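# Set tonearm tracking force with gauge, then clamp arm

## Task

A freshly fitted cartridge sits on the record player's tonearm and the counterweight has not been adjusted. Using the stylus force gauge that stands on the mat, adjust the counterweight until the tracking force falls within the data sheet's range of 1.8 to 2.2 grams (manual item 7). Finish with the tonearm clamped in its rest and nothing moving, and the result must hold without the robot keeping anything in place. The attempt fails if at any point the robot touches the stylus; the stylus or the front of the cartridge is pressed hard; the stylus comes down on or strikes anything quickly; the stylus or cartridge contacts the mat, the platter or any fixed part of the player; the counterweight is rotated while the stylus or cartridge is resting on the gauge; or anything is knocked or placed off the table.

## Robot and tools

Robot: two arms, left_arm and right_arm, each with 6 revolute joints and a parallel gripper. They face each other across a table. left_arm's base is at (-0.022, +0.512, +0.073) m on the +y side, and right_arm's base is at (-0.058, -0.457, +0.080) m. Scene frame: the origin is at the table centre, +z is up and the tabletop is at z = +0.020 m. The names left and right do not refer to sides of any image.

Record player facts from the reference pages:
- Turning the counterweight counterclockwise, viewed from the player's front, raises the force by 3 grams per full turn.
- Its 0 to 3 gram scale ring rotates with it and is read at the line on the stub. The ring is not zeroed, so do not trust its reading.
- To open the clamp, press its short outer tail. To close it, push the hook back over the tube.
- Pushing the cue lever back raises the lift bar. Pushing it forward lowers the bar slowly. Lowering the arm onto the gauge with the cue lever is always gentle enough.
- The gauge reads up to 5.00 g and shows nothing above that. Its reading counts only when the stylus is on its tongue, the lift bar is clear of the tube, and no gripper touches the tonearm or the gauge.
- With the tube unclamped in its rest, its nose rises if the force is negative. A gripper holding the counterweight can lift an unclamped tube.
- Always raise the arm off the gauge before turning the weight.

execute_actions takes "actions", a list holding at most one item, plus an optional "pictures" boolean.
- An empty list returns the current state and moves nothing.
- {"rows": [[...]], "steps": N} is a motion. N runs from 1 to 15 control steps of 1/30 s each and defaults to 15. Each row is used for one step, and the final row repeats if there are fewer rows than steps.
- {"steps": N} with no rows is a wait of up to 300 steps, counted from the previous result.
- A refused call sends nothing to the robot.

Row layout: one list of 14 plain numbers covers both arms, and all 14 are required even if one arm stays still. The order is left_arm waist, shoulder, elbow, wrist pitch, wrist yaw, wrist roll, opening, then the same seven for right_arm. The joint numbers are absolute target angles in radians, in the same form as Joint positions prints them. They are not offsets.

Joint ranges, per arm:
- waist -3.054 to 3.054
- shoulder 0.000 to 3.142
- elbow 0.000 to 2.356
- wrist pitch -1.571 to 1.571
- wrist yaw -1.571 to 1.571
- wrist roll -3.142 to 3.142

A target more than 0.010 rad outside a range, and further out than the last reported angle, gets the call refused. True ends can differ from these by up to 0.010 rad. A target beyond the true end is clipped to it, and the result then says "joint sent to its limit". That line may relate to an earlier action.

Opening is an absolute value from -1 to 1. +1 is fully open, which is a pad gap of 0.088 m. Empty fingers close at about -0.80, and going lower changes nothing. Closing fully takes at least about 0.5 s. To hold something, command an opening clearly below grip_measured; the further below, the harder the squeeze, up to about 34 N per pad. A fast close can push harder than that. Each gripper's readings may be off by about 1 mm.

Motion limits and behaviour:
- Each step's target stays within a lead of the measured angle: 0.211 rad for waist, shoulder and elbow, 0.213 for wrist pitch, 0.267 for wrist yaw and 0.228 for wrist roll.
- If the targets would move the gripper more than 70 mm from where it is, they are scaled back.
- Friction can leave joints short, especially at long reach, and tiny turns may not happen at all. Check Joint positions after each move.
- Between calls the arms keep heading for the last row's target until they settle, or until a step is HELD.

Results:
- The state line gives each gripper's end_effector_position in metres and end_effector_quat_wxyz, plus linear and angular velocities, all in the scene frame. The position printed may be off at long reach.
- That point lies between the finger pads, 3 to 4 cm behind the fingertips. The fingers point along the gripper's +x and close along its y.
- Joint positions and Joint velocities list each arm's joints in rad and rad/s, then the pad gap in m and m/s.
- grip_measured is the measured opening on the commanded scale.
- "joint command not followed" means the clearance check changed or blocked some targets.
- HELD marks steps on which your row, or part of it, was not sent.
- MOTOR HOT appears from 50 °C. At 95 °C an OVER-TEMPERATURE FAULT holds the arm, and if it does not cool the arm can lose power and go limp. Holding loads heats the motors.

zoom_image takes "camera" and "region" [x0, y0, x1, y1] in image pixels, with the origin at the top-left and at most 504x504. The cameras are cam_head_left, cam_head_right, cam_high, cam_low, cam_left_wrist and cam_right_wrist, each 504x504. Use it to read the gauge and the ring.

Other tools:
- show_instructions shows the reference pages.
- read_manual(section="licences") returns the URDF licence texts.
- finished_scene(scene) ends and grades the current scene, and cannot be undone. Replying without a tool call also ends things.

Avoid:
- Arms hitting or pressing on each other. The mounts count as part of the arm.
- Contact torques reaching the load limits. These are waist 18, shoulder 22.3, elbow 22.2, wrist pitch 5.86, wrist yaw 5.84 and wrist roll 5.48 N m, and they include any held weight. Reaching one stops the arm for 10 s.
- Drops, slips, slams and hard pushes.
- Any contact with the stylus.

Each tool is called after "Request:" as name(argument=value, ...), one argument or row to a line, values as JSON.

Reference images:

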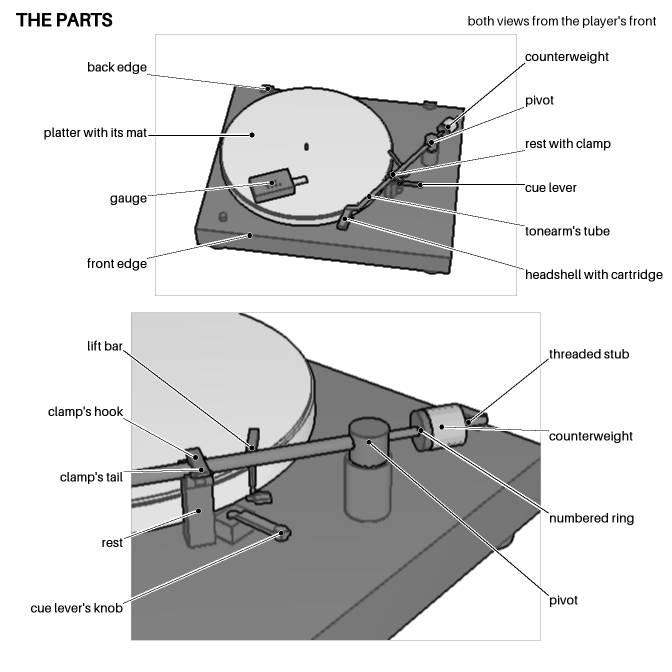

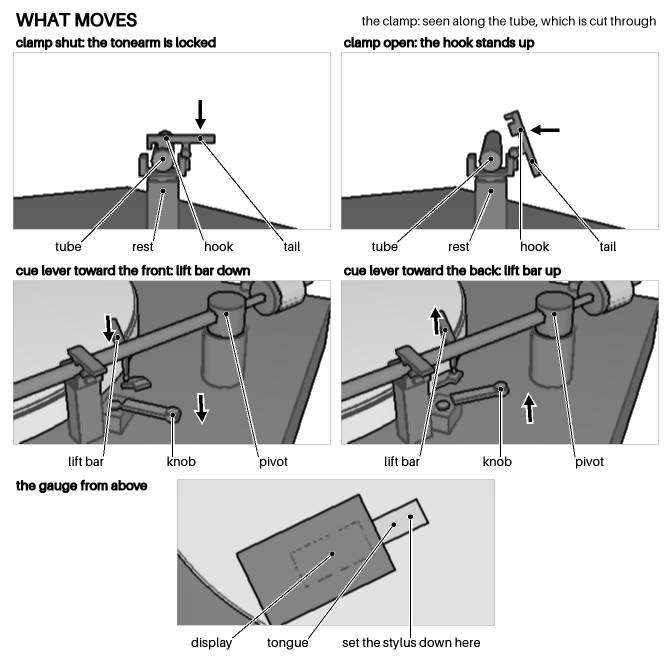

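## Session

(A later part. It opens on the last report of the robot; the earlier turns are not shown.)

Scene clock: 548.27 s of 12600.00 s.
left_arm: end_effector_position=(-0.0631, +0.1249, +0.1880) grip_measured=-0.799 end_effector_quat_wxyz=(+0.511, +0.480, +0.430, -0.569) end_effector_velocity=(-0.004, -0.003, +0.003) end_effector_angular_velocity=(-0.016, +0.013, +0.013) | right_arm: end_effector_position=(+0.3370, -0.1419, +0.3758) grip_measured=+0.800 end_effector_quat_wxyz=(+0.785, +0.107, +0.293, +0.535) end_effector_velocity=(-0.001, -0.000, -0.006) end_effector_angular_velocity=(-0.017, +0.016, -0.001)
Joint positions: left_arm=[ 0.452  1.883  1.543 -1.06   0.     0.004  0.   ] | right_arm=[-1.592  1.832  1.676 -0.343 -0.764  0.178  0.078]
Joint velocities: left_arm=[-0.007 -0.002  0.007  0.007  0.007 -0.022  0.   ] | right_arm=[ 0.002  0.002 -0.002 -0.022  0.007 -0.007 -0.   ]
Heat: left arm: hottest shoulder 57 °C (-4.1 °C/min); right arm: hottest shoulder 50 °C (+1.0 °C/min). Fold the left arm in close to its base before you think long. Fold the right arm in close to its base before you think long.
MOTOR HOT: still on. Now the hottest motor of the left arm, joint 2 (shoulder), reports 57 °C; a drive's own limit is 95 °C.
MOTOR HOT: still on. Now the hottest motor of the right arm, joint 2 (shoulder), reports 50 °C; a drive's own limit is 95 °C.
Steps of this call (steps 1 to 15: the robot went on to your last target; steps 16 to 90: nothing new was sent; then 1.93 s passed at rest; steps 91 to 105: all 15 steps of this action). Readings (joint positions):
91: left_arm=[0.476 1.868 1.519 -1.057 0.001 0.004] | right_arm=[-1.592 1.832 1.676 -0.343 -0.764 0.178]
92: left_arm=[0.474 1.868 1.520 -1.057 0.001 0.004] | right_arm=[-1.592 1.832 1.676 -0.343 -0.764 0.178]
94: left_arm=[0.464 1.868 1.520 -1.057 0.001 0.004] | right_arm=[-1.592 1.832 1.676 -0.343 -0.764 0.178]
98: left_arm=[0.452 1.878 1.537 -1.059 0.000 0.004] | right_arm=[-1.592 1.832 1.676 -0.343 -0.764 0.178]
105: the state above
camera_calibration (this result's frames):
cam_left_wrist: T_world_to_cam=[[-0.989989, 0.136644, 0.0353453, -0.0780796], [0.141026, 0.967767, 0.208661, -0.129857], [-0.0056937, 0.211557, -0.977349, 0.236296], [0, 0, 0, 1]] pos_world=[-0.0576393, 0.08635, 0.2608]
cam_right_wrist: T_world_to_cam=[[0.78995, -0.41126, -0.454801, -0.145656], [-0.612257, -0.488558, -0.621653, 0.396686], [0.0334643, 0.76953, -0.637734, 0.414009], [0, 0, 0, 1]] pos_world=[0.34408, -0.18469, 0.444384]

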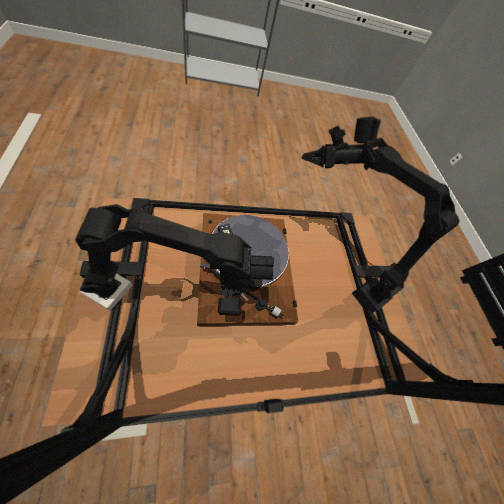

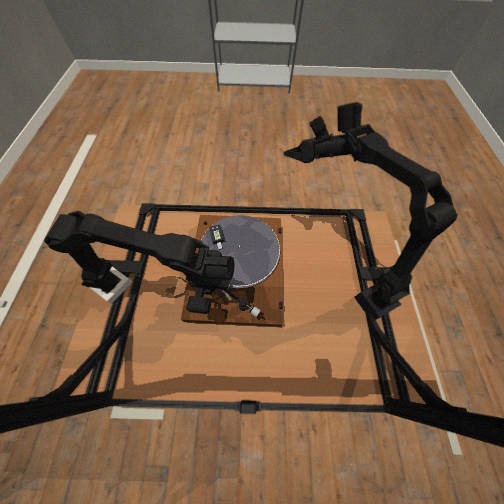

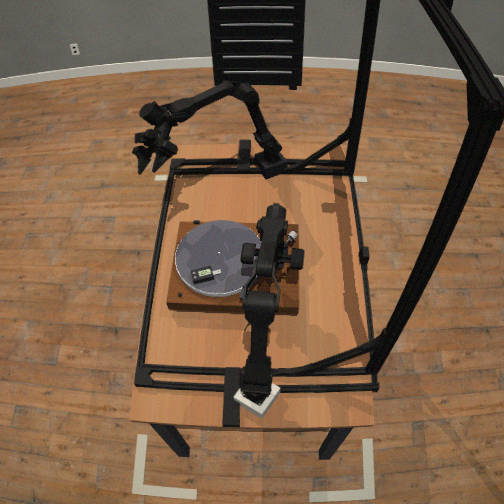

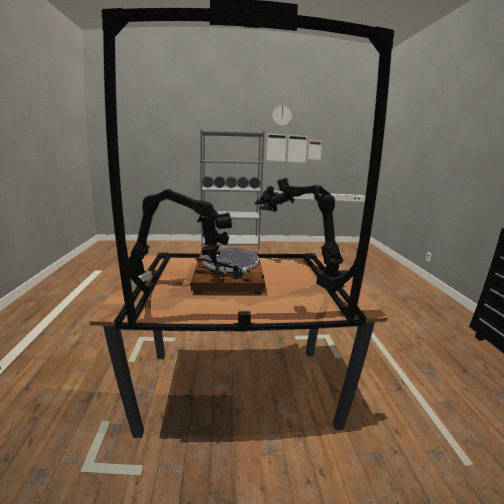

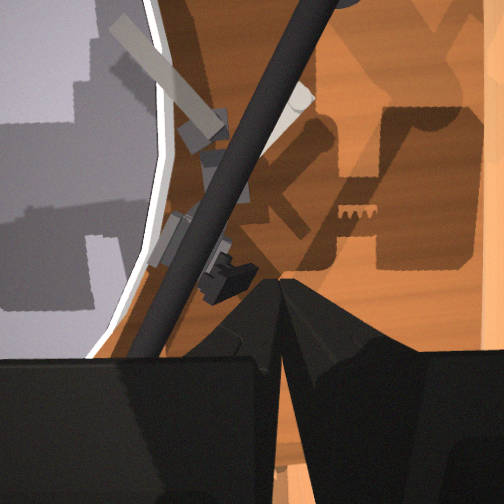

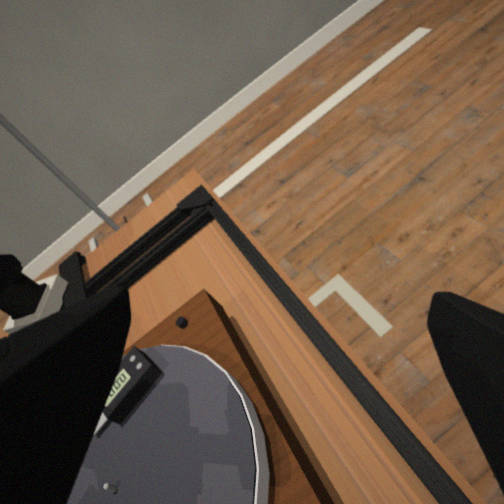

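Sweep left with slight extension.

Request:
execute_actions(
  actions=[
    {"rows":[[0.458,1.895,1.558,-1.063,0,0,-1,-1.592,1.831,1.677,-0.343,-0.764,0.178,0.8],[0.462,1.897,1.561,-1.063,0,0,-1,-1.592,1.831,1.677,-0.343,-0.764,0.178,0.8],[0.466,1.899,1.564,-1.064,0,0,-1,-1.592,1.831,1.677,-0.343,-0.764,0.178,0.8],[0.47,1.901,1.567,-1.064,0,0,-1,-1.592,1.831,1.677,-0.343,-0.764,0.178,0.8],[0.474,1.903,1.57,-1.065,0,0,-1,-1.592,1.831,1.677,-0.343,-0.764,0.178,0.8],[0.478,1.905,1.573,-1.066,0,0,-1,-1.592,1.831,1.677,-0.343,-0.764,0.178,0.8],[0.482,1.907,1.576,-1.066,0,0,-1,-1.592,1.831,1.677,-0.343,-0.764,0.178,0.8],[0.486,1.909,1.579,-1.067,0,0,-1,-1.592,1.831,1.677,-0.343,-0.764,0.178,0.8],[0.49,1.911,1.582,-1.068,0,0,-1,-1.592,1.831,1.677,-0.343,-0.764,0.178,0.8],[0.494,1.913,1.585,-1.068,0,0,-1,-1.592,1.831,1.677,-0.343,-0.764,0.178,0.8],[0.498,1.915,1.588,-1.069,0,0,-1,-1.592,1.831,1.677,-0.343,-0.764,0.178,0.8]],"steps":15},
  ],
)

Scene clock: 554.07 s of 12600.00 s.
left_arm: end_effector_position=(-0.0523, +0.1181, +0.1891) grip_measured=-0.799 end_effector_quat_wxyz=(+0.518, +0.470, +0.439, -0.564) end_effector_velocity=(+0.023, -0.011, +0.003) end_effector_angular_velocity=(-0.024, -0.021, +0.048) | right_arm: end_effector_position=(+0.3370, -0.1419, +0.3760) grip_measured=+0.800 end_effector_quat_wxyz=(+0.785, +0.107, +0.293, +0.535) end_effector_velocity=(-0.000, -0.001, -0.003) end_effector_angular_velocity=(-0.004, +0.006, +0.007)
Joint positions: left_arm=[ 0.484  1.903  1.575 -1.069  0.008  0.004  0.   ] | right_arm=[-1.592  1.832  1.676 -0.343 -0.764  0.178  0.078]
Joint velocities: left_arm=[ 0.051  0.017  0.032  0.007 -0.022  0.007  0.   ] | right_arm=[-0.002  0.002 -0.002 -0.007 -0.007 -0.007 -0.   ]
Heat: left arm: hottest shoulder 56 °C (-5.0 °C/min); right arm: hottest shoulder 50 °C (+1.0 °C/min). Fold the left arm in close to its base before you think long. Fold the right arm in close to its base before you think long.
MOTOR HOT: still on. Now the hottest motor of the left arm, joint 2 (shoulder), reports 56 °C; a drive's own limit is 95 °C.
MOTOR HOT: still on. Now the hottest motor of the right arm, joint 2 (shoulder), reports 50 °C; a drive's own limit is 95 °C.
Steps of this call (steps 1 to 15: the robot went on to your last target; steps 16 to 90: nothing new was sent; then 2.30 s passed at rest; steps 91 to 105: all 15 steps of this action). Readings (joint positions):
91: left_arm=[0.452 1.883 1.544 -1.060 0.000 0.004] | right_arm=[-1.592 1.832 1.676 -0.343 -0.764 0.178]
92: left_arm=[0.452 1.884 1.545 -1.061 0.000 0.004] | right_arm=[-1.592 1.832 1.676 -0.343 -0.764 0.178]
94: left_arm=[0.456 1.887 1.549 -1.062 0.000 0.004] | right_arm=[-1.592 1.832 1.676 -0.343 -0.764 0.178]
98: left_arm=[0.471 1.895 1.560 -1.065 0.006 0.004] | right_arm=[-1.592 1.832 1.676 -0.343 -0.764 0.178]
105: the state above
camera_calibration (this result's frames):
cam_left_wrist: T_world_to_cam=[[-0.993437, 0.105901, 0.0432294, -0.064536], [0.112595, 0.971952, 0.206476, -0.126575], [-0.0201509, 0.209988, -0.977496, 0.238366], [0, 0, 0, 1]] pos_world=[-0.0450574, 0.079805, 0.261927]
cam_right_wrist: T_world_to_cam=[[0.790316, -0.411123, -0.454289, -0.145894], [-0.611767, -0.488593, -0.622108, 0.396802], [0.0337999, 0.769581, -0.637654, 0.413963], [0, 0, 0, 1]] pos_world=[0.34406, -0.184684, 0.444541]

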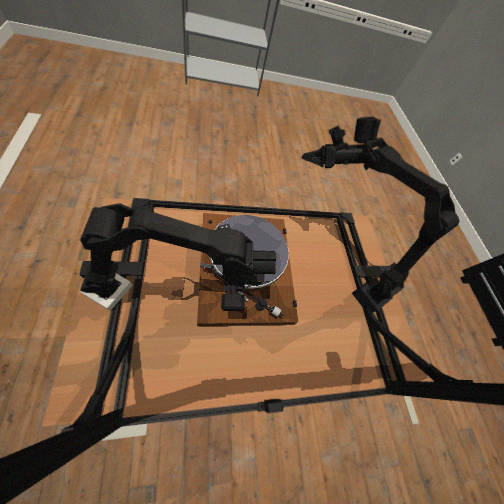

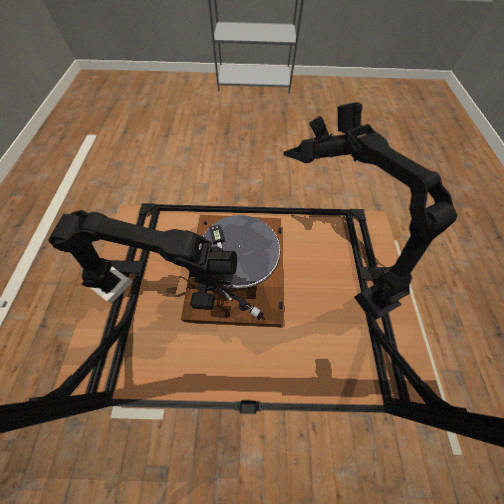

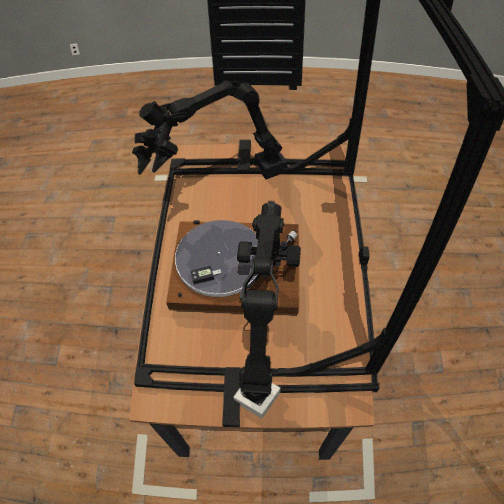

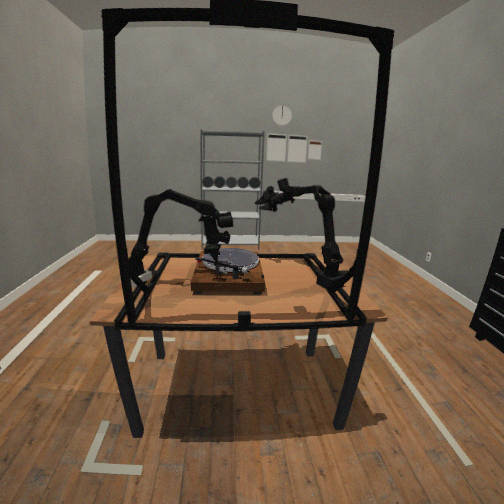

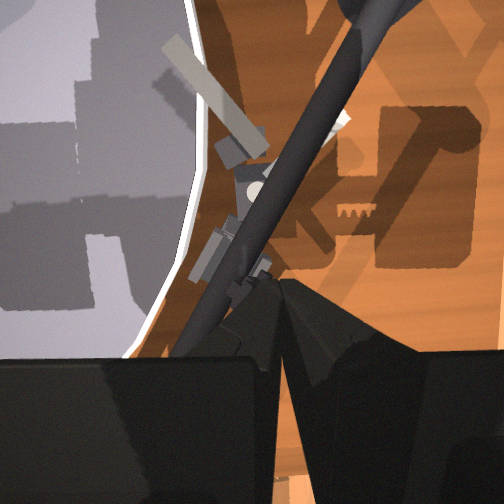

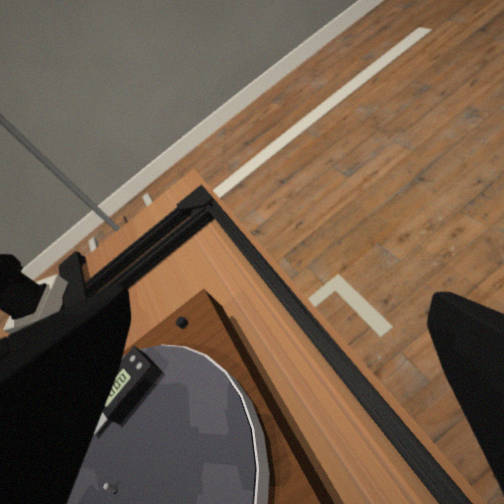

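It's moving. Lift and retract to view.

Request:
execute_actions(
  actions=[
    {"rows":[[0.498,1.915,1.6,-1.08,0,0,-1,-1.592,1.831,1.677,-0.343,-0.764,0.178,0.8],[0.498,1.9,1.62,-1.11,0,0,-1,-1.592,1.831,1.677,-0.343,-0.764,0.178,0.8],[0.498,1.88,1.63,-1.14,0,0,-1,-1.592,1.831,1.677,-0.343,-0.764,0.178,0.8],[0.498,1.85,1.63,-1.17,0,0,-1,-1.592,1.831,1.677,-0.343,-0.764,0.178,0.8],[0.498,1.82,1.62,-1.2,0,0,-1,-1.592,1.831,1.677,-0.343,-0.764,0.178,0.8]],"steps":15},
  ],
)

Scene clock: 556.97 s of 12600.00 s.
left_arm: end_effector_position=(-0.0454, +0.1390, +0.2245) grip_measured=-0.799 end_effector_quat_wxyz=(+0.521, +0.472, +0.443, -0.557) end_effector_velocity=(+0.001, +0.006, +0.001) end_effector_angular_velocity=(+0.017, -0.007, +0.006) | right_arm: end_effector_position=(+0.3370, -0.1419, +0.3760) grip_measured=+0.800 end_effector_quat_wxyz=(+0.785, +0.107, +0.293, +0.535) end_effector_velocity=(-0.002, +0.001, +0.002) end_effector_angular_velocity=(+0.005, -0.012, +0.011)
Joint positions: left_arm=[ 0.496  1.824  1.614 -1.197  0.002  0.004  0.   ] | right_arm=[-1.592  1.832  1.676 -0.343 -0.764  0.178  0.078]
Joint velocities: left_arm=[-0.002 -0.007 -0.002 -0.022 -0.007 -0.007  0.   ] | right_arm=[ 0.002 -0.002 -0.002  0.007 -0.007 -0.007 -0.   ]
Heat: left arm: hottest shoulder 56 °C (-5.0 °C/min); right arm: hottest shoulder 51 °C (+1.0 °C/min). Fold the left arm in close to its base before you think long. Fold the right arm in close to its base before you think long.
MOTOR HOT: still on. Now the hottest motor of the left arm, joint 2 (shoulder), reports 56 °C; a drive's own limit is 95 °C.
MOTOR HOT: still on. Now the hottest motor of the right arm, joint 2 (shoulder), reports 51 °C; a drive's own limit is 95 °C.
Steps of this call (steps 1 to 30: the robot went on to your last target; steps 31 to 72: nothing new was sent; steps 73 to 87: all 15 steps of this action). Readings (joint positions):
73: left_arm=[0.496 1.906 1.579 -1.070 0.002 0.004] | right_arm=[-1.592 1.832 1.676 -0.343 -0.764 0.178]
74: left_arm=[0.496 1.907 1.585 -1.080 0.002 0.004] | right_arm=[-1.592 1.832 1.676 -0.343 -0.764 0.178]
76: left_arm=[0.496 1.901 1.600 -1.115 0.002 0.004] | right_arm=[-1.592 1.832 1.676 -0.343 -0.764 0.178]
80: left_arm=[0.496 1.848 1.606 -1.181 0.002 0.004] | right_arm=[-1.592 1.832 1.676 -0.343 -0.764 0.178]
87: the state above
camera_calibration (this result's frames):
cam_left_wrist: T_world_to_cam=[[-0.995002, 0.0926814, 0.0371707, -0.0582687], [0.0985597, 0.971312, 0.216422, -0.15775], [-0.0160461, 0.219003, -0.975592, 0.267208], [0, 0, 0, 1]] pos_world=[-0.038142, 0.100106, 0.296993]
cam_right_wrist: T_world_to_cam=[[0.790316, -0.411123, -0.454289, -0.145894], [-0.611767, -0.488593, -0.622108, 0.396802], [0.0337999, 0.769581, -0.637654, 0.413963], [0, 0, 0, 1]] pos_world=[0.34406, -0.184684, 0.444541]

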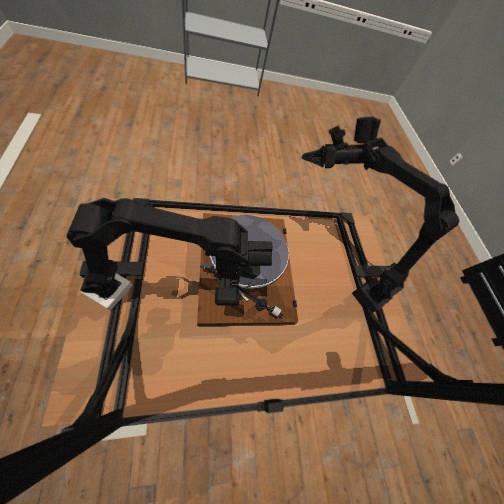

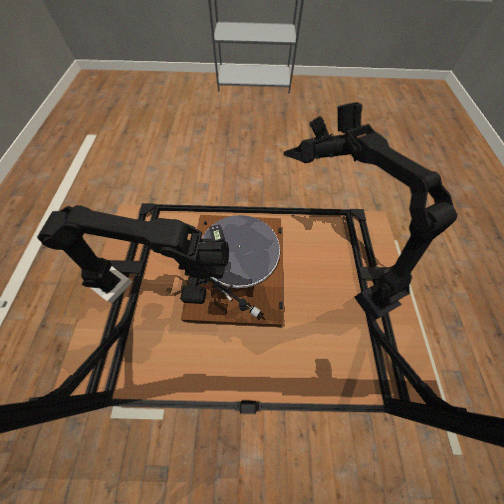

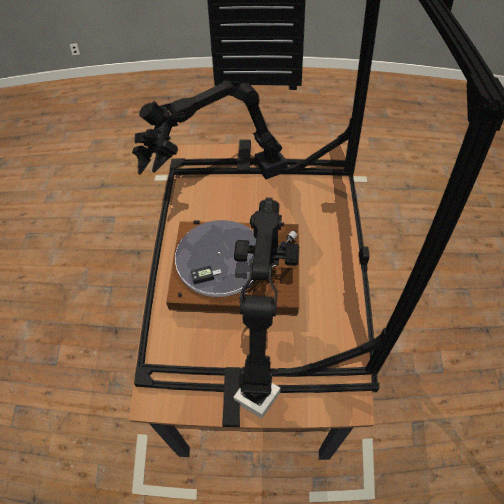

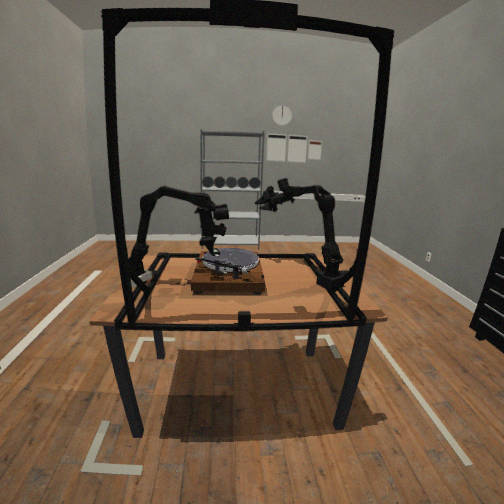

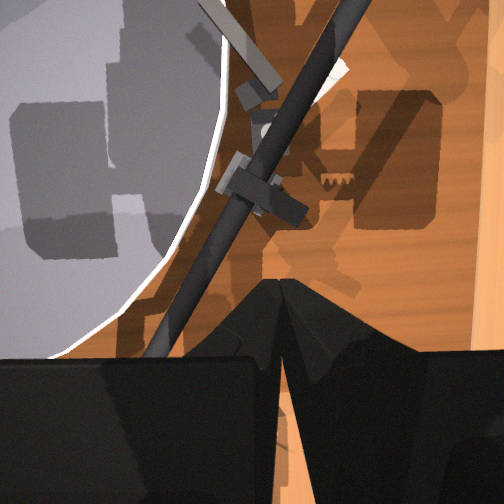

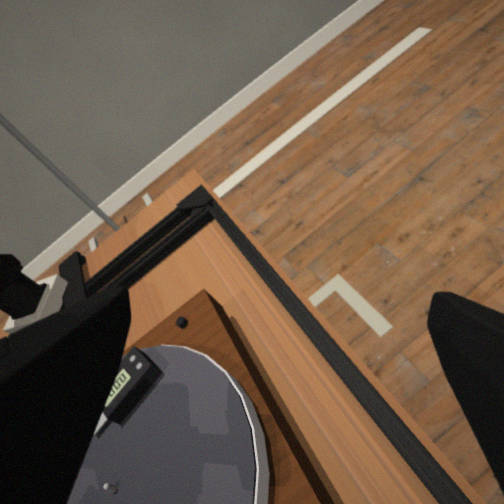

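Request:
execute_actions(
  actions=[
    {"rows":[[0.5,1.3,1.3,-1.0,0,0,-1,-1.0,1.831,1.677,0,0,0,1]],"steps":15},
  ],
  pictures=false,
)

Request:
execute_actions(
  actions=[
    {"rows":[[0.5,0.7,0.7,-0.5,0,0,-1,-0.4,1.85,1.4,0.4,0.6,0,1]],"steps":15},
  ],
  pictures=false,
)

Request:
execute_actions(
  actions=[
    {"rows":[[0.5,0.2,0.2,0,0,0,-1,0.162,1.95,1.05,0.9,1.27,0,1]],"steps":15},
  ],
  pictures=false,
)

Request:
execute_actions(
  actions=[
    {"rows":[[0.5,0.2,0.2,0,0,0,-1,0.162,2.156,0.731,1.425,1.27,0,1]],"steps":15},
  ],
)

Scene clock: 578.30 s of 12600.00 s.
left_arm: end_effector_position=(-0.0414, +0.1990, +0.3141) grip_measured=-0.799 end_effector_quat_wxyz=(+0.604, +0.344, +0.323, -0.643) end_effector_velocity=(-0.001, +0.010, -0.061) end_effector_angular_velocity=(+0.168, -0.008, -0.013) | right_arm: end_effector_position=(+0.2038, +0.0332, +0.4227) grip_measured=+1.000 end_effector_quat_wxyz=(+0.848, -0.038, +0.073, +0.523) end_effector_velocity=(-0.078, +0.041, +0.022) end_effector_angular_velocity=(+0.038, -0.099, -0.041)
Joint positions: left_arm=[ 0.497  1.298  1.317 -1.002  0.002  0.004  0.   ] | right_arm=[-0.987  1.835  1.673 -0.004 -0.036  0.006  0.088]
Joint velocities: left_arm=[-0.002  0.037 -0.139  0.007  0.007  0.007  0.   ] | right_arm=[ 0.237 -0.017 -0.002  0.066  0.286 -0.022  0.   ]
Heat: left arm: hottest shoulder 56 °C (-3.0 °C/min); right arm: hottest shoulder 51 °C (+1.0 °C/min). Fold the left arm in close to its base before you think long. Fold the right arm in close to its base before you think long.
MOTOR HOT: still on. Now the hottest motor of the left arm, joint 2 (shoulder), reports 56 °C; a drive's own limit is 95 °C.
MOTOR HOT: still on. Now the hottest motor of the right arm, joint 2 (shoulder), reports 51 °C; a drive's own limit is 95 °C.
Steps of this call (steps 1 to 15: the robot went on to your last target; steps 16 to 90: nothing new was sent; then 17.83 s passed at rest; steps 91 to 105: all 15 steps of this action). Readings (joint positions):
91: left_arm=[0.496 1.790 1.573 -1.139 0.002 0.004] | right_arm=[-1.580 1.832 1.675 -0.308 -0.710 0.146]
92: left_arm=[0.496 1.745 1.512 -1.089 0.002 0.004] | right_arm=[-1.549 1.833 1.673 -0.248 -0.633 0.109]
94: left_arm=[0.497 1.635 1.402 -1.060 0.002 0.004] | right_arm=[-1.460 1.835 1.673 -0.151 -0.506 0.064]
98: left_arm=[0.497 1.417 1.325 -1.015 0.002 0.004] | right_arm=[-1.250 1.835 1.673 -0.043 -0.244 0.023]
105: the state above

Scene clock: 578.80 s of 12600.00 s.
left_arm: end_effector_position=(-0.0380, +0.2564, +0.3050) grip_measured=-0.799 end_effector_quat_wxyz=(+0.663, +0.183, +0.170, -0.706) end_effector_velocity=(-0.001, +0.010, -0.020) end_effector_angular_velocity=(-0.030, +0.025, +0.002) | right_arm: end_effector_position=(-0.0244, +0.0844, +0.3768) grip_measured=+1.000 end_effector_quat_wxyz=(+0.855, -0.021, +0.012, +0.518) end_effector_velocity=(-0.234, +0.002, +0.008) end_effector_angular_velocity=(+0.034, -0.013, +0.284)
Joint positions: left_arm=[ 0.497  0.714  0.718 -0.51   0.002  0.004  0.   ] | right_arm=[-0.398  1.857  1.416  0.391  0.57   0.004  0.088]
Joint velocities: left_arm=[-0.002 -0.09  -0.125  0.066  0.007 -0.022  0.   ] | right_arm=[ 0.481 -0.002 -0.002  0.037  0.198 -0.007  0.   ]
Heat: left arm: hottest shoulder 56 °C (-3.0 °C/min); right arm: hottest shoulder 51 °C (+1.0 °C/min). Fold the left arm in close to its base before you think long. Fold the right arm in close to its base before you think long.
MOTOR HOT: still on. Now the hottest motor of the left arm, joint 2 (shoulder), reports 56 °C; a drive's own limit is 95 °C.
MOTOR HOT: still on. Now the hottest motor of the right arm, joint 2 (shoulder), reports 51 °C; a drive's own limit is 95 °C.
Steps of this call (steps 1 to 15: all 15 steps of this action). Readings (joint positions):
1: left_arm=[0.497 1.266 1.274 -0.938 0.002 0.004] | right_arm=[-0.972 1.834 1.650 0.041 0.018 0.005]
2: left_arm=[0.497 1.220 1.210 -0.872 0.002 0.004] | right_arm=[-0.945 1.831 1.618 0.088 0.081 0.005]
4: left_arm=[0.497 1.103 1.085 -0.761 0.002 0.004] | right_arm=[-0.873 1.829 1.549 0.175 0.191 0.005]
8: left_arm=[0.497 0.853 0.862 -0.563 0.002 0.004] | right_arm=[-0.680 1.852 1.444 0.319 0.436 0.005]
15: the state above

Scene clock: 579.30 s of 12600.00 s.
left_arm: end_effector_position=(-0.0361, +0.2878, +0.2922) grip_measured=-0.799 end_effector_quat_wxyz=(+0.685, +0.002, -0.000, -0.728) end_effector_velocity=(-0.000, +0.009, +0.029) end_effector_angular_velocity=(-0.153, +0.016, +0.000) | right_arm: end_effector_position=(-0.2080, -0.0214, +0.2770) grip_measured=+1.000 end_effector_quat_wxyz=(+0.880, -0.002, +0.000, +0.474) end_effector_velocity=(-0.172, -0.114, +0.016) end_effector_angular_velocity=(+0.167, +0.120, +0.127)
Joint positions: left_arm=[ 0.497  0.209  0.214 -0.008  0.002  0.004  0.   ] | right_arm=[0.158 1.95  1.066 0.878 1.227 0.002 0.088]
Joint velocities: left_arm=[-0.007 -0.085 -0.012  0.081 -0.007 -0.007  0.   ] | right_arm=[ 0.515  0.002 -0.042  0.256  0.388 -0.007  0.   ]
Heat: left arm: hottest shoulder 55 °C (-4.0 °C/min); right arm: hottest shoulder 51 °C (+1.0 °C/min). Fold the left arm in close to its base before you think long. Fold the right arm in close to its base before you think long.
MOTOR HOT: still on. Now the hottest motor of the left arm, joint 2 (shoulder), reports 55 °C; a drive's own limit is 95 °C.
MOTOR HOT: still on. Now the hottest motor of the right arm, joint 2 (shoulder), reports 51 °C; a drive's own limit is 95 °C.
Steps of this call (steps 1 to 15: all 15 steps of this action). Readings (joint positions):
1: left_arm=[0.497 0.680 0.680 -0.447 0.002 0.004] | right_arm=[-0.379 1.862 1.397 0.430 0.609 0.004]
2: left_arm=[0.497 0.626 0.623 -0.383 0.002 0.004] | right_arm=[-0.353 1.864 1.372 0.468 0.660 0.003]
4: left_arm=[0.497 0.495 0.505 -0.265 0.002 0.004] | right_arm=[-0.291 1.875 1.314 0.539 0.749 0.003]
8: left_arm=[0.497 0.273 0.298 -0.071 0.002 0.004] | right_arm=[-0.139 1.919 1.173 0.696 0.948 0.003]
15: the state above

Scene clock: 579.80 s of 12600.00 s.
left_arm: end_effector_position=(-0.0361, +0.2883, +0.2930) grip_measured=-0.799 end_effector_quat_wxyz=(+0.685, -0.001, -0.003, -0.728) end_effector_velocity=(-0.001, +0.001, -0.001) end_effector_angular_velocity=(+0.003, +0.007, -0.005) | right_arm: end_effector_position=(-0.1698, -0.0710, +0.1694) grip_measured=+1.000 end_effector_quat_wxyz=(+0.889, -0.005, -0.001, +0.458) end_effector_velocity=(+0.001, -0.002, +0.010) end_effector_angular_velocity=(+0.068, +0.048, -0.005)
Joint positions: left_arm=[ 0.497  0.203  0.211 -0.003  0.002  0.004  0.   ] | right_arm=[0.161 2.158 0.737 1.41  1.267 0.    0.088]
Joint velocities: left_arm=[ 0.002 -0.007 -0.002 -0.007  0.007 -0.007  0.   ] | right_arm=[ 0.002 -0.002 -0.007  0.095  0.007 -0.007  0.   ]
Heat: left arm: hottest shoulder 55 °C (-4.0 °C/min); right arm: hottest shoulder 51 °C (+1.0 °C/min). Fold the left arm in close to its base before you think long. Fold the right arm in close to its base before you think long.
MOTOR HOT: still on. Now the hottest motor of the left arm, joint 2 (shoulder), reports 55 °C; a drive's own limit is 95 °C.
MOTOR HOT: still on. Now the hottest motor of the right arm, joint 2 (shoulder), reports 51 °C; a drive's own limit is 95 °C.
Steps of this call (steps 1 to 15: all 15 steps of this action). Readings (joint positions):
1: left_arm=[0.497 0.207 0.214 -0.006 0.002 0.004] | right_arm=[0.170 1.964 1.051 0.918 1.233 0.002]
2: left_arm=[0.497 0.205 0.214 -0.005 0.002 0.004] | right_arm=[0.173 1.977 1.029 0.961 1.236 0.002]
4: left_arm=[0.497 0.204 0.213 -0.004 0.002 0.004] | right_arm=[0.171 2.024 0.965 1.039 1.244 0.002]
8: left_arm=[0.497 0.203 0.211 -0.003 0.002 0.004] | right_arm=[0.164 2.136 0.786 1.253 1.262 0.002]
15: the state above
camera_calibration (this result's frames):
cam_left_wrist: T_world_to_cam=[[-0.994543, 0.101167, -0.0254911, -0.0494351], [0.0608866, 0.364415, -0.929244, 0.190782], [-0.0847195, -0.925725, -0.368586, 0.4512], [0, 0, 0, 1]] pos_world=[-0.0225559, 0.353165, 0.342329]
cam_right_wrist: T_world_to_cam=[[0.806713, -0.58976, 0.0373708, 0.0967789], [-0.199798, -0.331719, -0.921978, 0.124726], [0.556143, 0.736305, -0.385435, 0.288343], [0, 0, 0, 1]] pos_world=[-0.213513, -0.113858, 0.222516]

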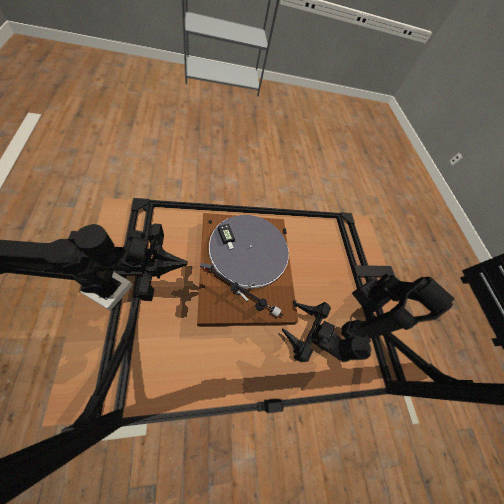

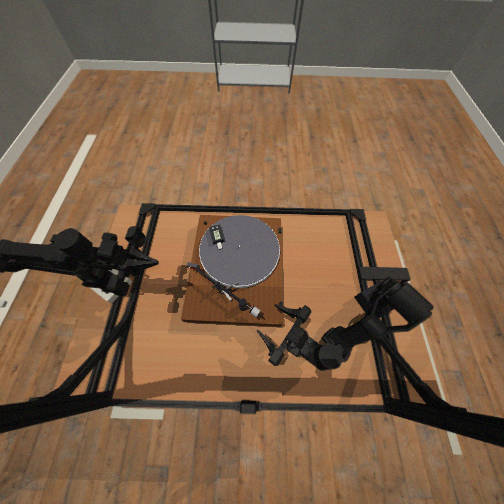

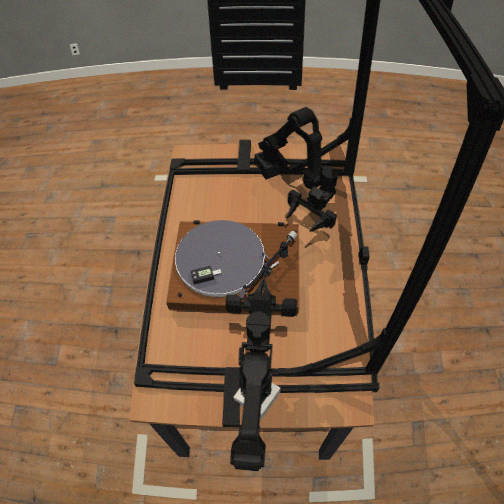

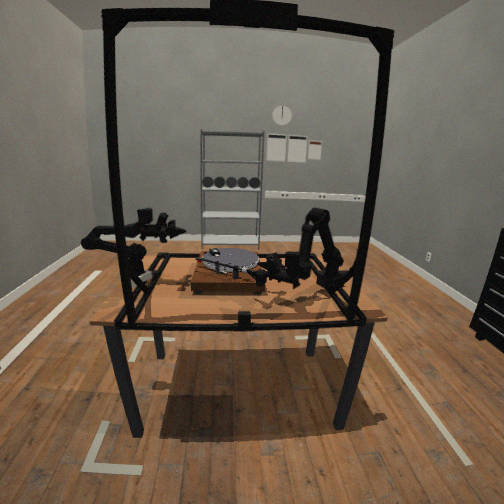

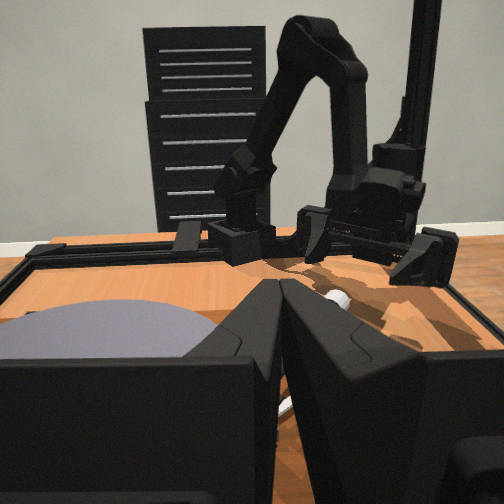

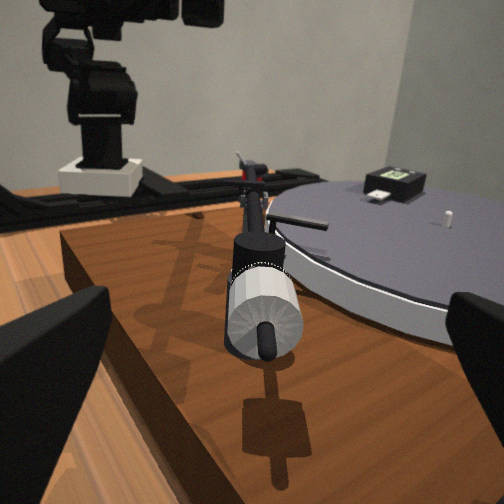

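Request:
zoom_image(
  camera="cam_right_wrist",
  region=[210,230,320,370],
)

Request:
execute_actions(
  actions=[
    {"rows":[[0.5,0.2,0.2,0,0,0,-1,0.165,2.316,0.766,1.549,1.274,0,0.3]],"steps":15},
  ],
)

Region (210, 230, 320, 370) of cam_right_wrist's 504x504 image, scaled by 3.600, with more detail than that image has; it fills the left 396 columns of this view, and the rest is white.

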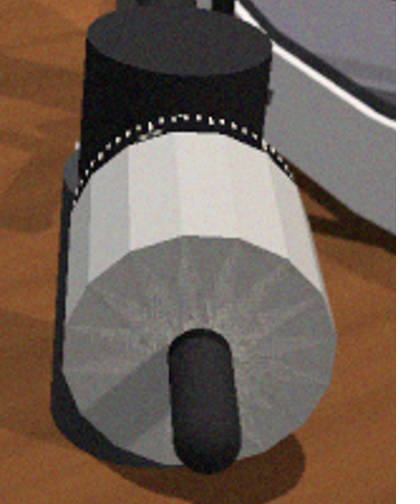

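Scene clock: 595.70 s of 12600.00 s.
left_arm: end_effector_position=(-0.0361, +0.2883, +0.2928) grip_measured=-0.799 end_effector_quat_wxyz=(+0.685, -0.001, -0.003, -0.728) end_effector_velocity=(+0.001, -0.000, -0.000) end_effector_angular_velocity=(-0.002, +0.007, +0.005) | right_arm: end_effector_position=(-0.1706, -0.0707, +0.1352) grip_measured=+0.303 end_effector_quat_wxyz=(+0.889, -0.001, -0.000, +0.457) end_effector_velocity=(+0.000, +0.001, -0.000) end_effector_angular_velocity=(-0.010, -0.010, +0.005)
Joint positions: left_arm=[ 0.497  0.203  0.211 -0.003  0.002  0.004  0.   ] | right_arm=[ 0.163  2.309  0.761  1.546  1.27  -0.001  0.054]
Joint velocities: left_arm=[-0.002  0.002 -0.002  0.007 -0.007 -0.007  0.   ] | right_arm=[-0.002 -0.002 -0.002 -0.007 -0.007 -0.007 -0.002]
Heat: left arm: hottest shoulder 51 °C (-7.1 °C/min); right arm: hottest shoulder 50 °C (+0.0 °C/min). Fold the left arm in close to its base before you think long. Fold the right arm in close to its base before you think long.
MOTOR HOT: still on. Now the hottest motor of the left arm, joint 2 (shoulder), reports 51 °C; a drive's own limit is 95 °C.
MOTOR HOT: still on. Now the hottest motor of the right arm, joint 2 (shoulder), reports 50 °C; a drive's own limit is 95 °C.
Steps of this call (steps 1 to 30: the robot went on to your last target; steps 31 to 90: nothing new was sent; then 12.40 s passed at rest; steps 91 to 105: all 15 steps of this action). Readings (joint positions):
91: left_arm=[0.497 0.203 0.211 -0.003 0.002 0.004] | right_arm=[0.161 2.182 0.741 1.463 1.269 0.001]
92: left_arm=[0.497 0.203 0.211 -0.003 0.002 0.004] | right_arm=[0.161 2.210 0.751 1.492 1.270 0.000]
94: left_arm=[0.497 0.203 0.211 -0.003 0.002 0.004] | right_arm=[0.162 2.266 0.759 1.513 1.270 -0.000]
98: left_arm=[0.497 0.203 0.211 -0.003 0.002 0.004] | right_arm=[0.163 2.309 0.759 1.538 1.270 -0.001]
105: the state above
camera_calibration (this result's frames):
cam_left_wrist: T_world_to_cam=[[-0.994542, 0.101177, -0.0254752, -0.0494461], [0.0609077, 0.364769, -0.929104, 0.190485], [-0.0847112, -0.925585, -0.368941, 0.451177], [0, 0, 0, 1]] pos_world=[-0.0225585, 0.353122, 0.342178]
cam_right_wrist: T_world_to_cam=[[0.806172, -0.590877, 0.0308489, 0.0995809], [-0.203765, -0.326202, -0.923078, 0.0930679], [0.555488, 0.737873, -0.383374, 0.275134], [0, 0, 0, 1]] pos_world=[-0.214149, -0.113815, 0.188316]

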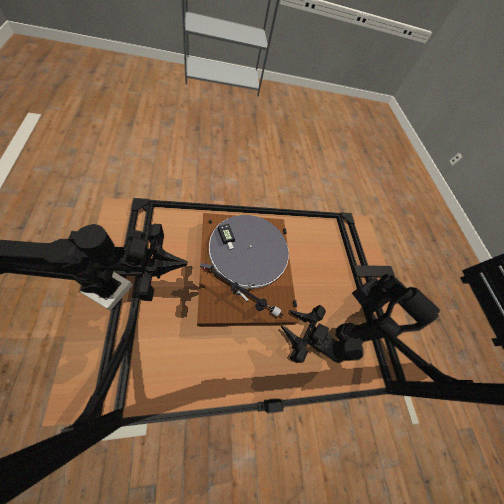

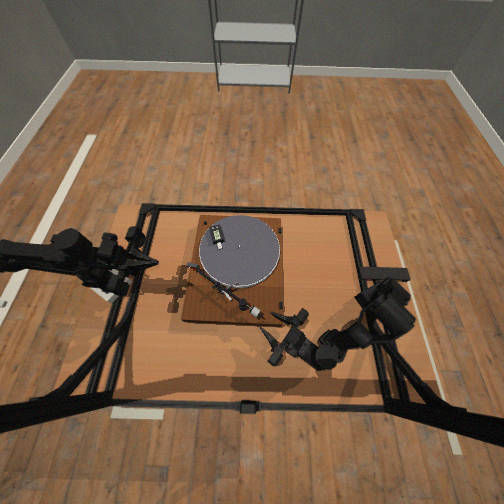

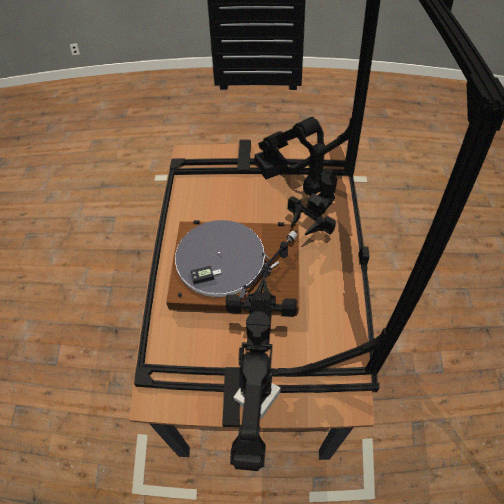

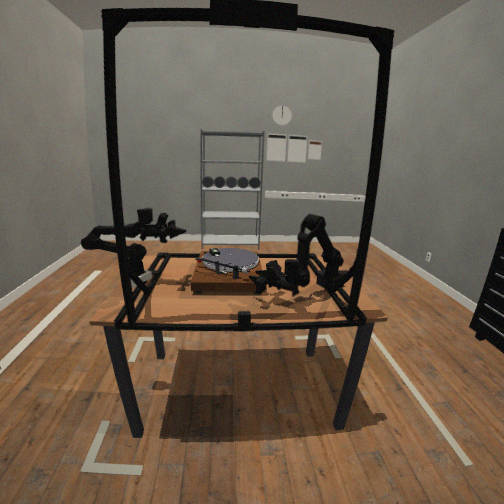

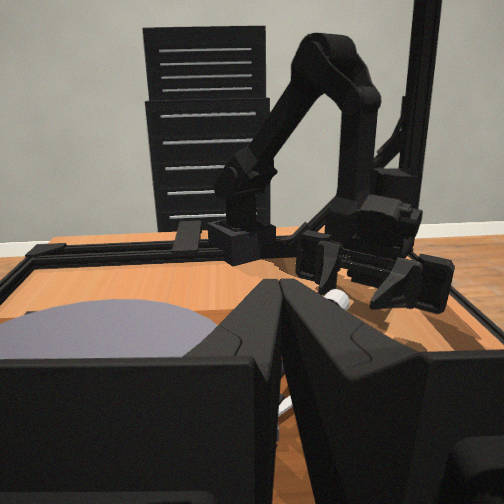

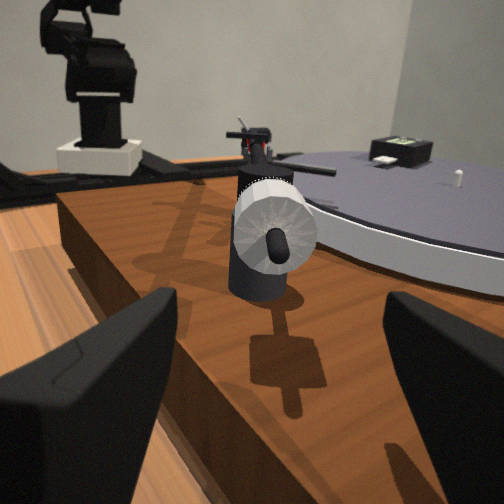

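Request:
execute_actions(
  actions=[
    {"rows":[[0.5,0.2,0.2,0,0,0,-1,0.13,2.322,0.788,1.534,1.238,0,0.3],[0.5,0.2,0.2,0,0,0,-1,0.13,2.322,0.788,1.534,1.238,0,0.3],[0.5,0.2,0.2,0,0,0,-1,0.095,2.328,0.81,1.518,1.203,0,0.3],[0.5,0.2,0.2,0,0,0,-1,0.095,2.328,0.81,1.518,1.203,0,0.3],[0.5,0.2,0.2,0,0,0,-1,0.06,2.335,0.833,1.502,1.168,0,0.3],[0.5,0.2,0.2,0,0,0,-1,0.06,2.335,0.833,1.502,1.168,0,0.3],[0.5,0.2,0.2,0,0,0,-1,0.023,2.345,0.858,1.487,1.131,0,0.3]],"steps":15},
  ],
)

Scene clock: 601.27 s of 12600.00 s.
left_arm: end_effector_position=(-0.0361, +0.2883, +0.2927) grip_measured=-0.799 end_effector_quat_wxyz=(+0.685, -0.001, -0.003, -0.728) end_effector_velocity=(+0.001, +0.000, -0.002) end_effector_angular_velocity=(+0.008, +0.007, +0.005) | right_arm: end_effector_position=(-0.1403, -0.0285, +0.1358) grip_measured=+0.300 end_effector_quat_wxyz=(+0.892, +0.002, -0.000, +0.453) end_effector_velocity=(-0.005, +0.005, -0.003) end_effector_angular_velocity=(-0.002, +0.002, +0.034)
Joint positions: left_arm=[ 0.497  0.203  0.21  -0.003  0.002  0.004  0.   ] | right_arm=[ 0.022  2.336  0.849  1.49   1.139 -0.001  0.054]
Joint velocities: left_arm=[-0.002 -0.002 -0.002 -0.007 -0.007 -0.007  0.   ] | right_arm=[-0.002  0.012  0.012 -0.007 -0.037  0.007  0.   ]
Heat: left arm: hottest shoulder 50 °C (-7.0 °C/min); right arm: hottest shoulder 50 °C (+0.0 °C/min). Fold the left arm in close to its base before you think long. Fold the right arm in close to its base before you think long.
MOTOR HOT: still on. Now the hottest motor of the left arm, joint 2 (shoulder), reports 50 °C; a drive's own limit is 95 °C.
MOTOR HOT: still on. Now the hottest motor of the right arm, joint 2 (shoulder), reports 50 °C; a drive's own limit is 95 °C.
Steps of this call (steps 1 to 15: the robot went on to your last target; steps 16 to 90: nothing new was sent; then 2.07 s passed at rest; steps 91 to 105: all 15 steps of this action). Readings (joint positions):
91: left_arm=[0.497 0.203 0.210 -0.003 0.002 0.004] | right_arm=[0.161 2.311 0.764 1.546 1.268 -0.001]
92: left_arm=[0.497 0.203 0.210 -0.003 0.002 0.004] | right_arm=[0.155 2.312 0.769 1.543 1.261 -0.001]
94: left_arm=[0.497 0.203 0.210 -0.003 0.002 0.004] | right_arm=[0.131 2.315 0.786 1.531 1.233 -0.001]
98: left_arm=[0.497 0.203 0.210 -0.003 0.002 0.004] | right_arm=[0.061 2.328 0.830 1.503 1.169 -0.001]
105: the state above
camera_calibration (this result's frames):
cam_left_wrist: T_world_to_cam=[[-0.994542, 0.101177, -0.0254752, -0.0494494], [0.0609077, 0.364769, -0.929104, 0.190386], [-0.0847112, -0.925585, -0.368941, 0.451159], [0, 0, 0, 1]] pos_world=[-0.0225573, 0.353142, 0.342079]
cam_right_wrist: T_world_to_cam=[[0.800591, -0.598683, 0.0251737, 0.0998552], [-0.209845, -0.319471, -0.924069, 0.113023], [0.561266, 0.734518, -0.381396, 0.227802], [0, 0, 0, 1]] pos_world=[-0.184084, -0.0714359, 0.18881]

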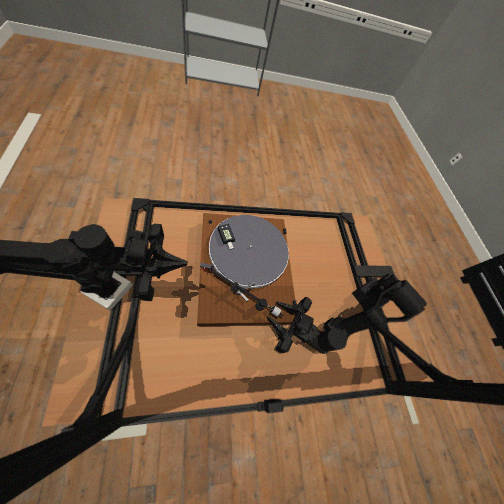

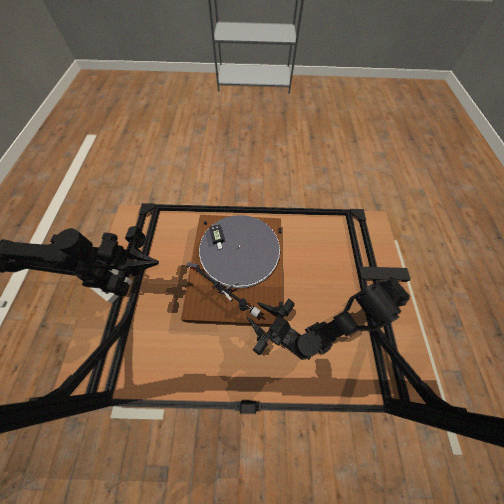

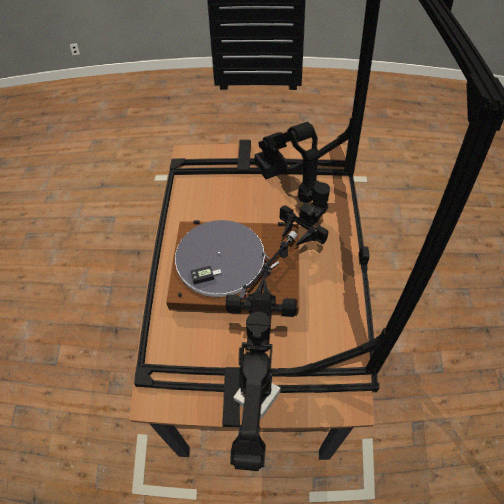

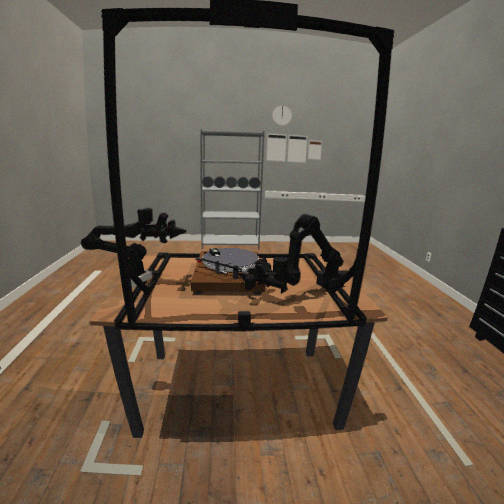

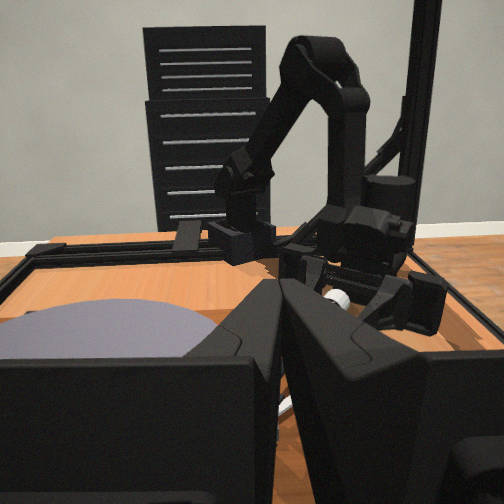

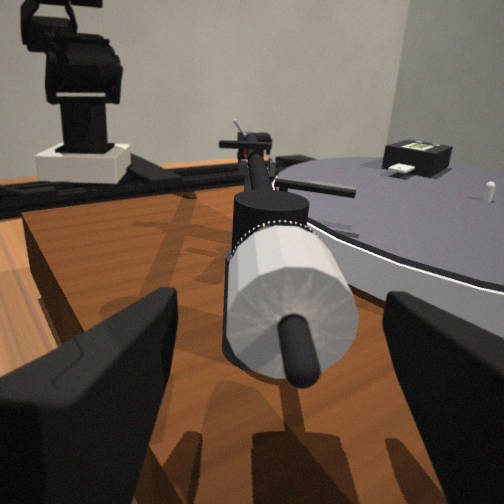

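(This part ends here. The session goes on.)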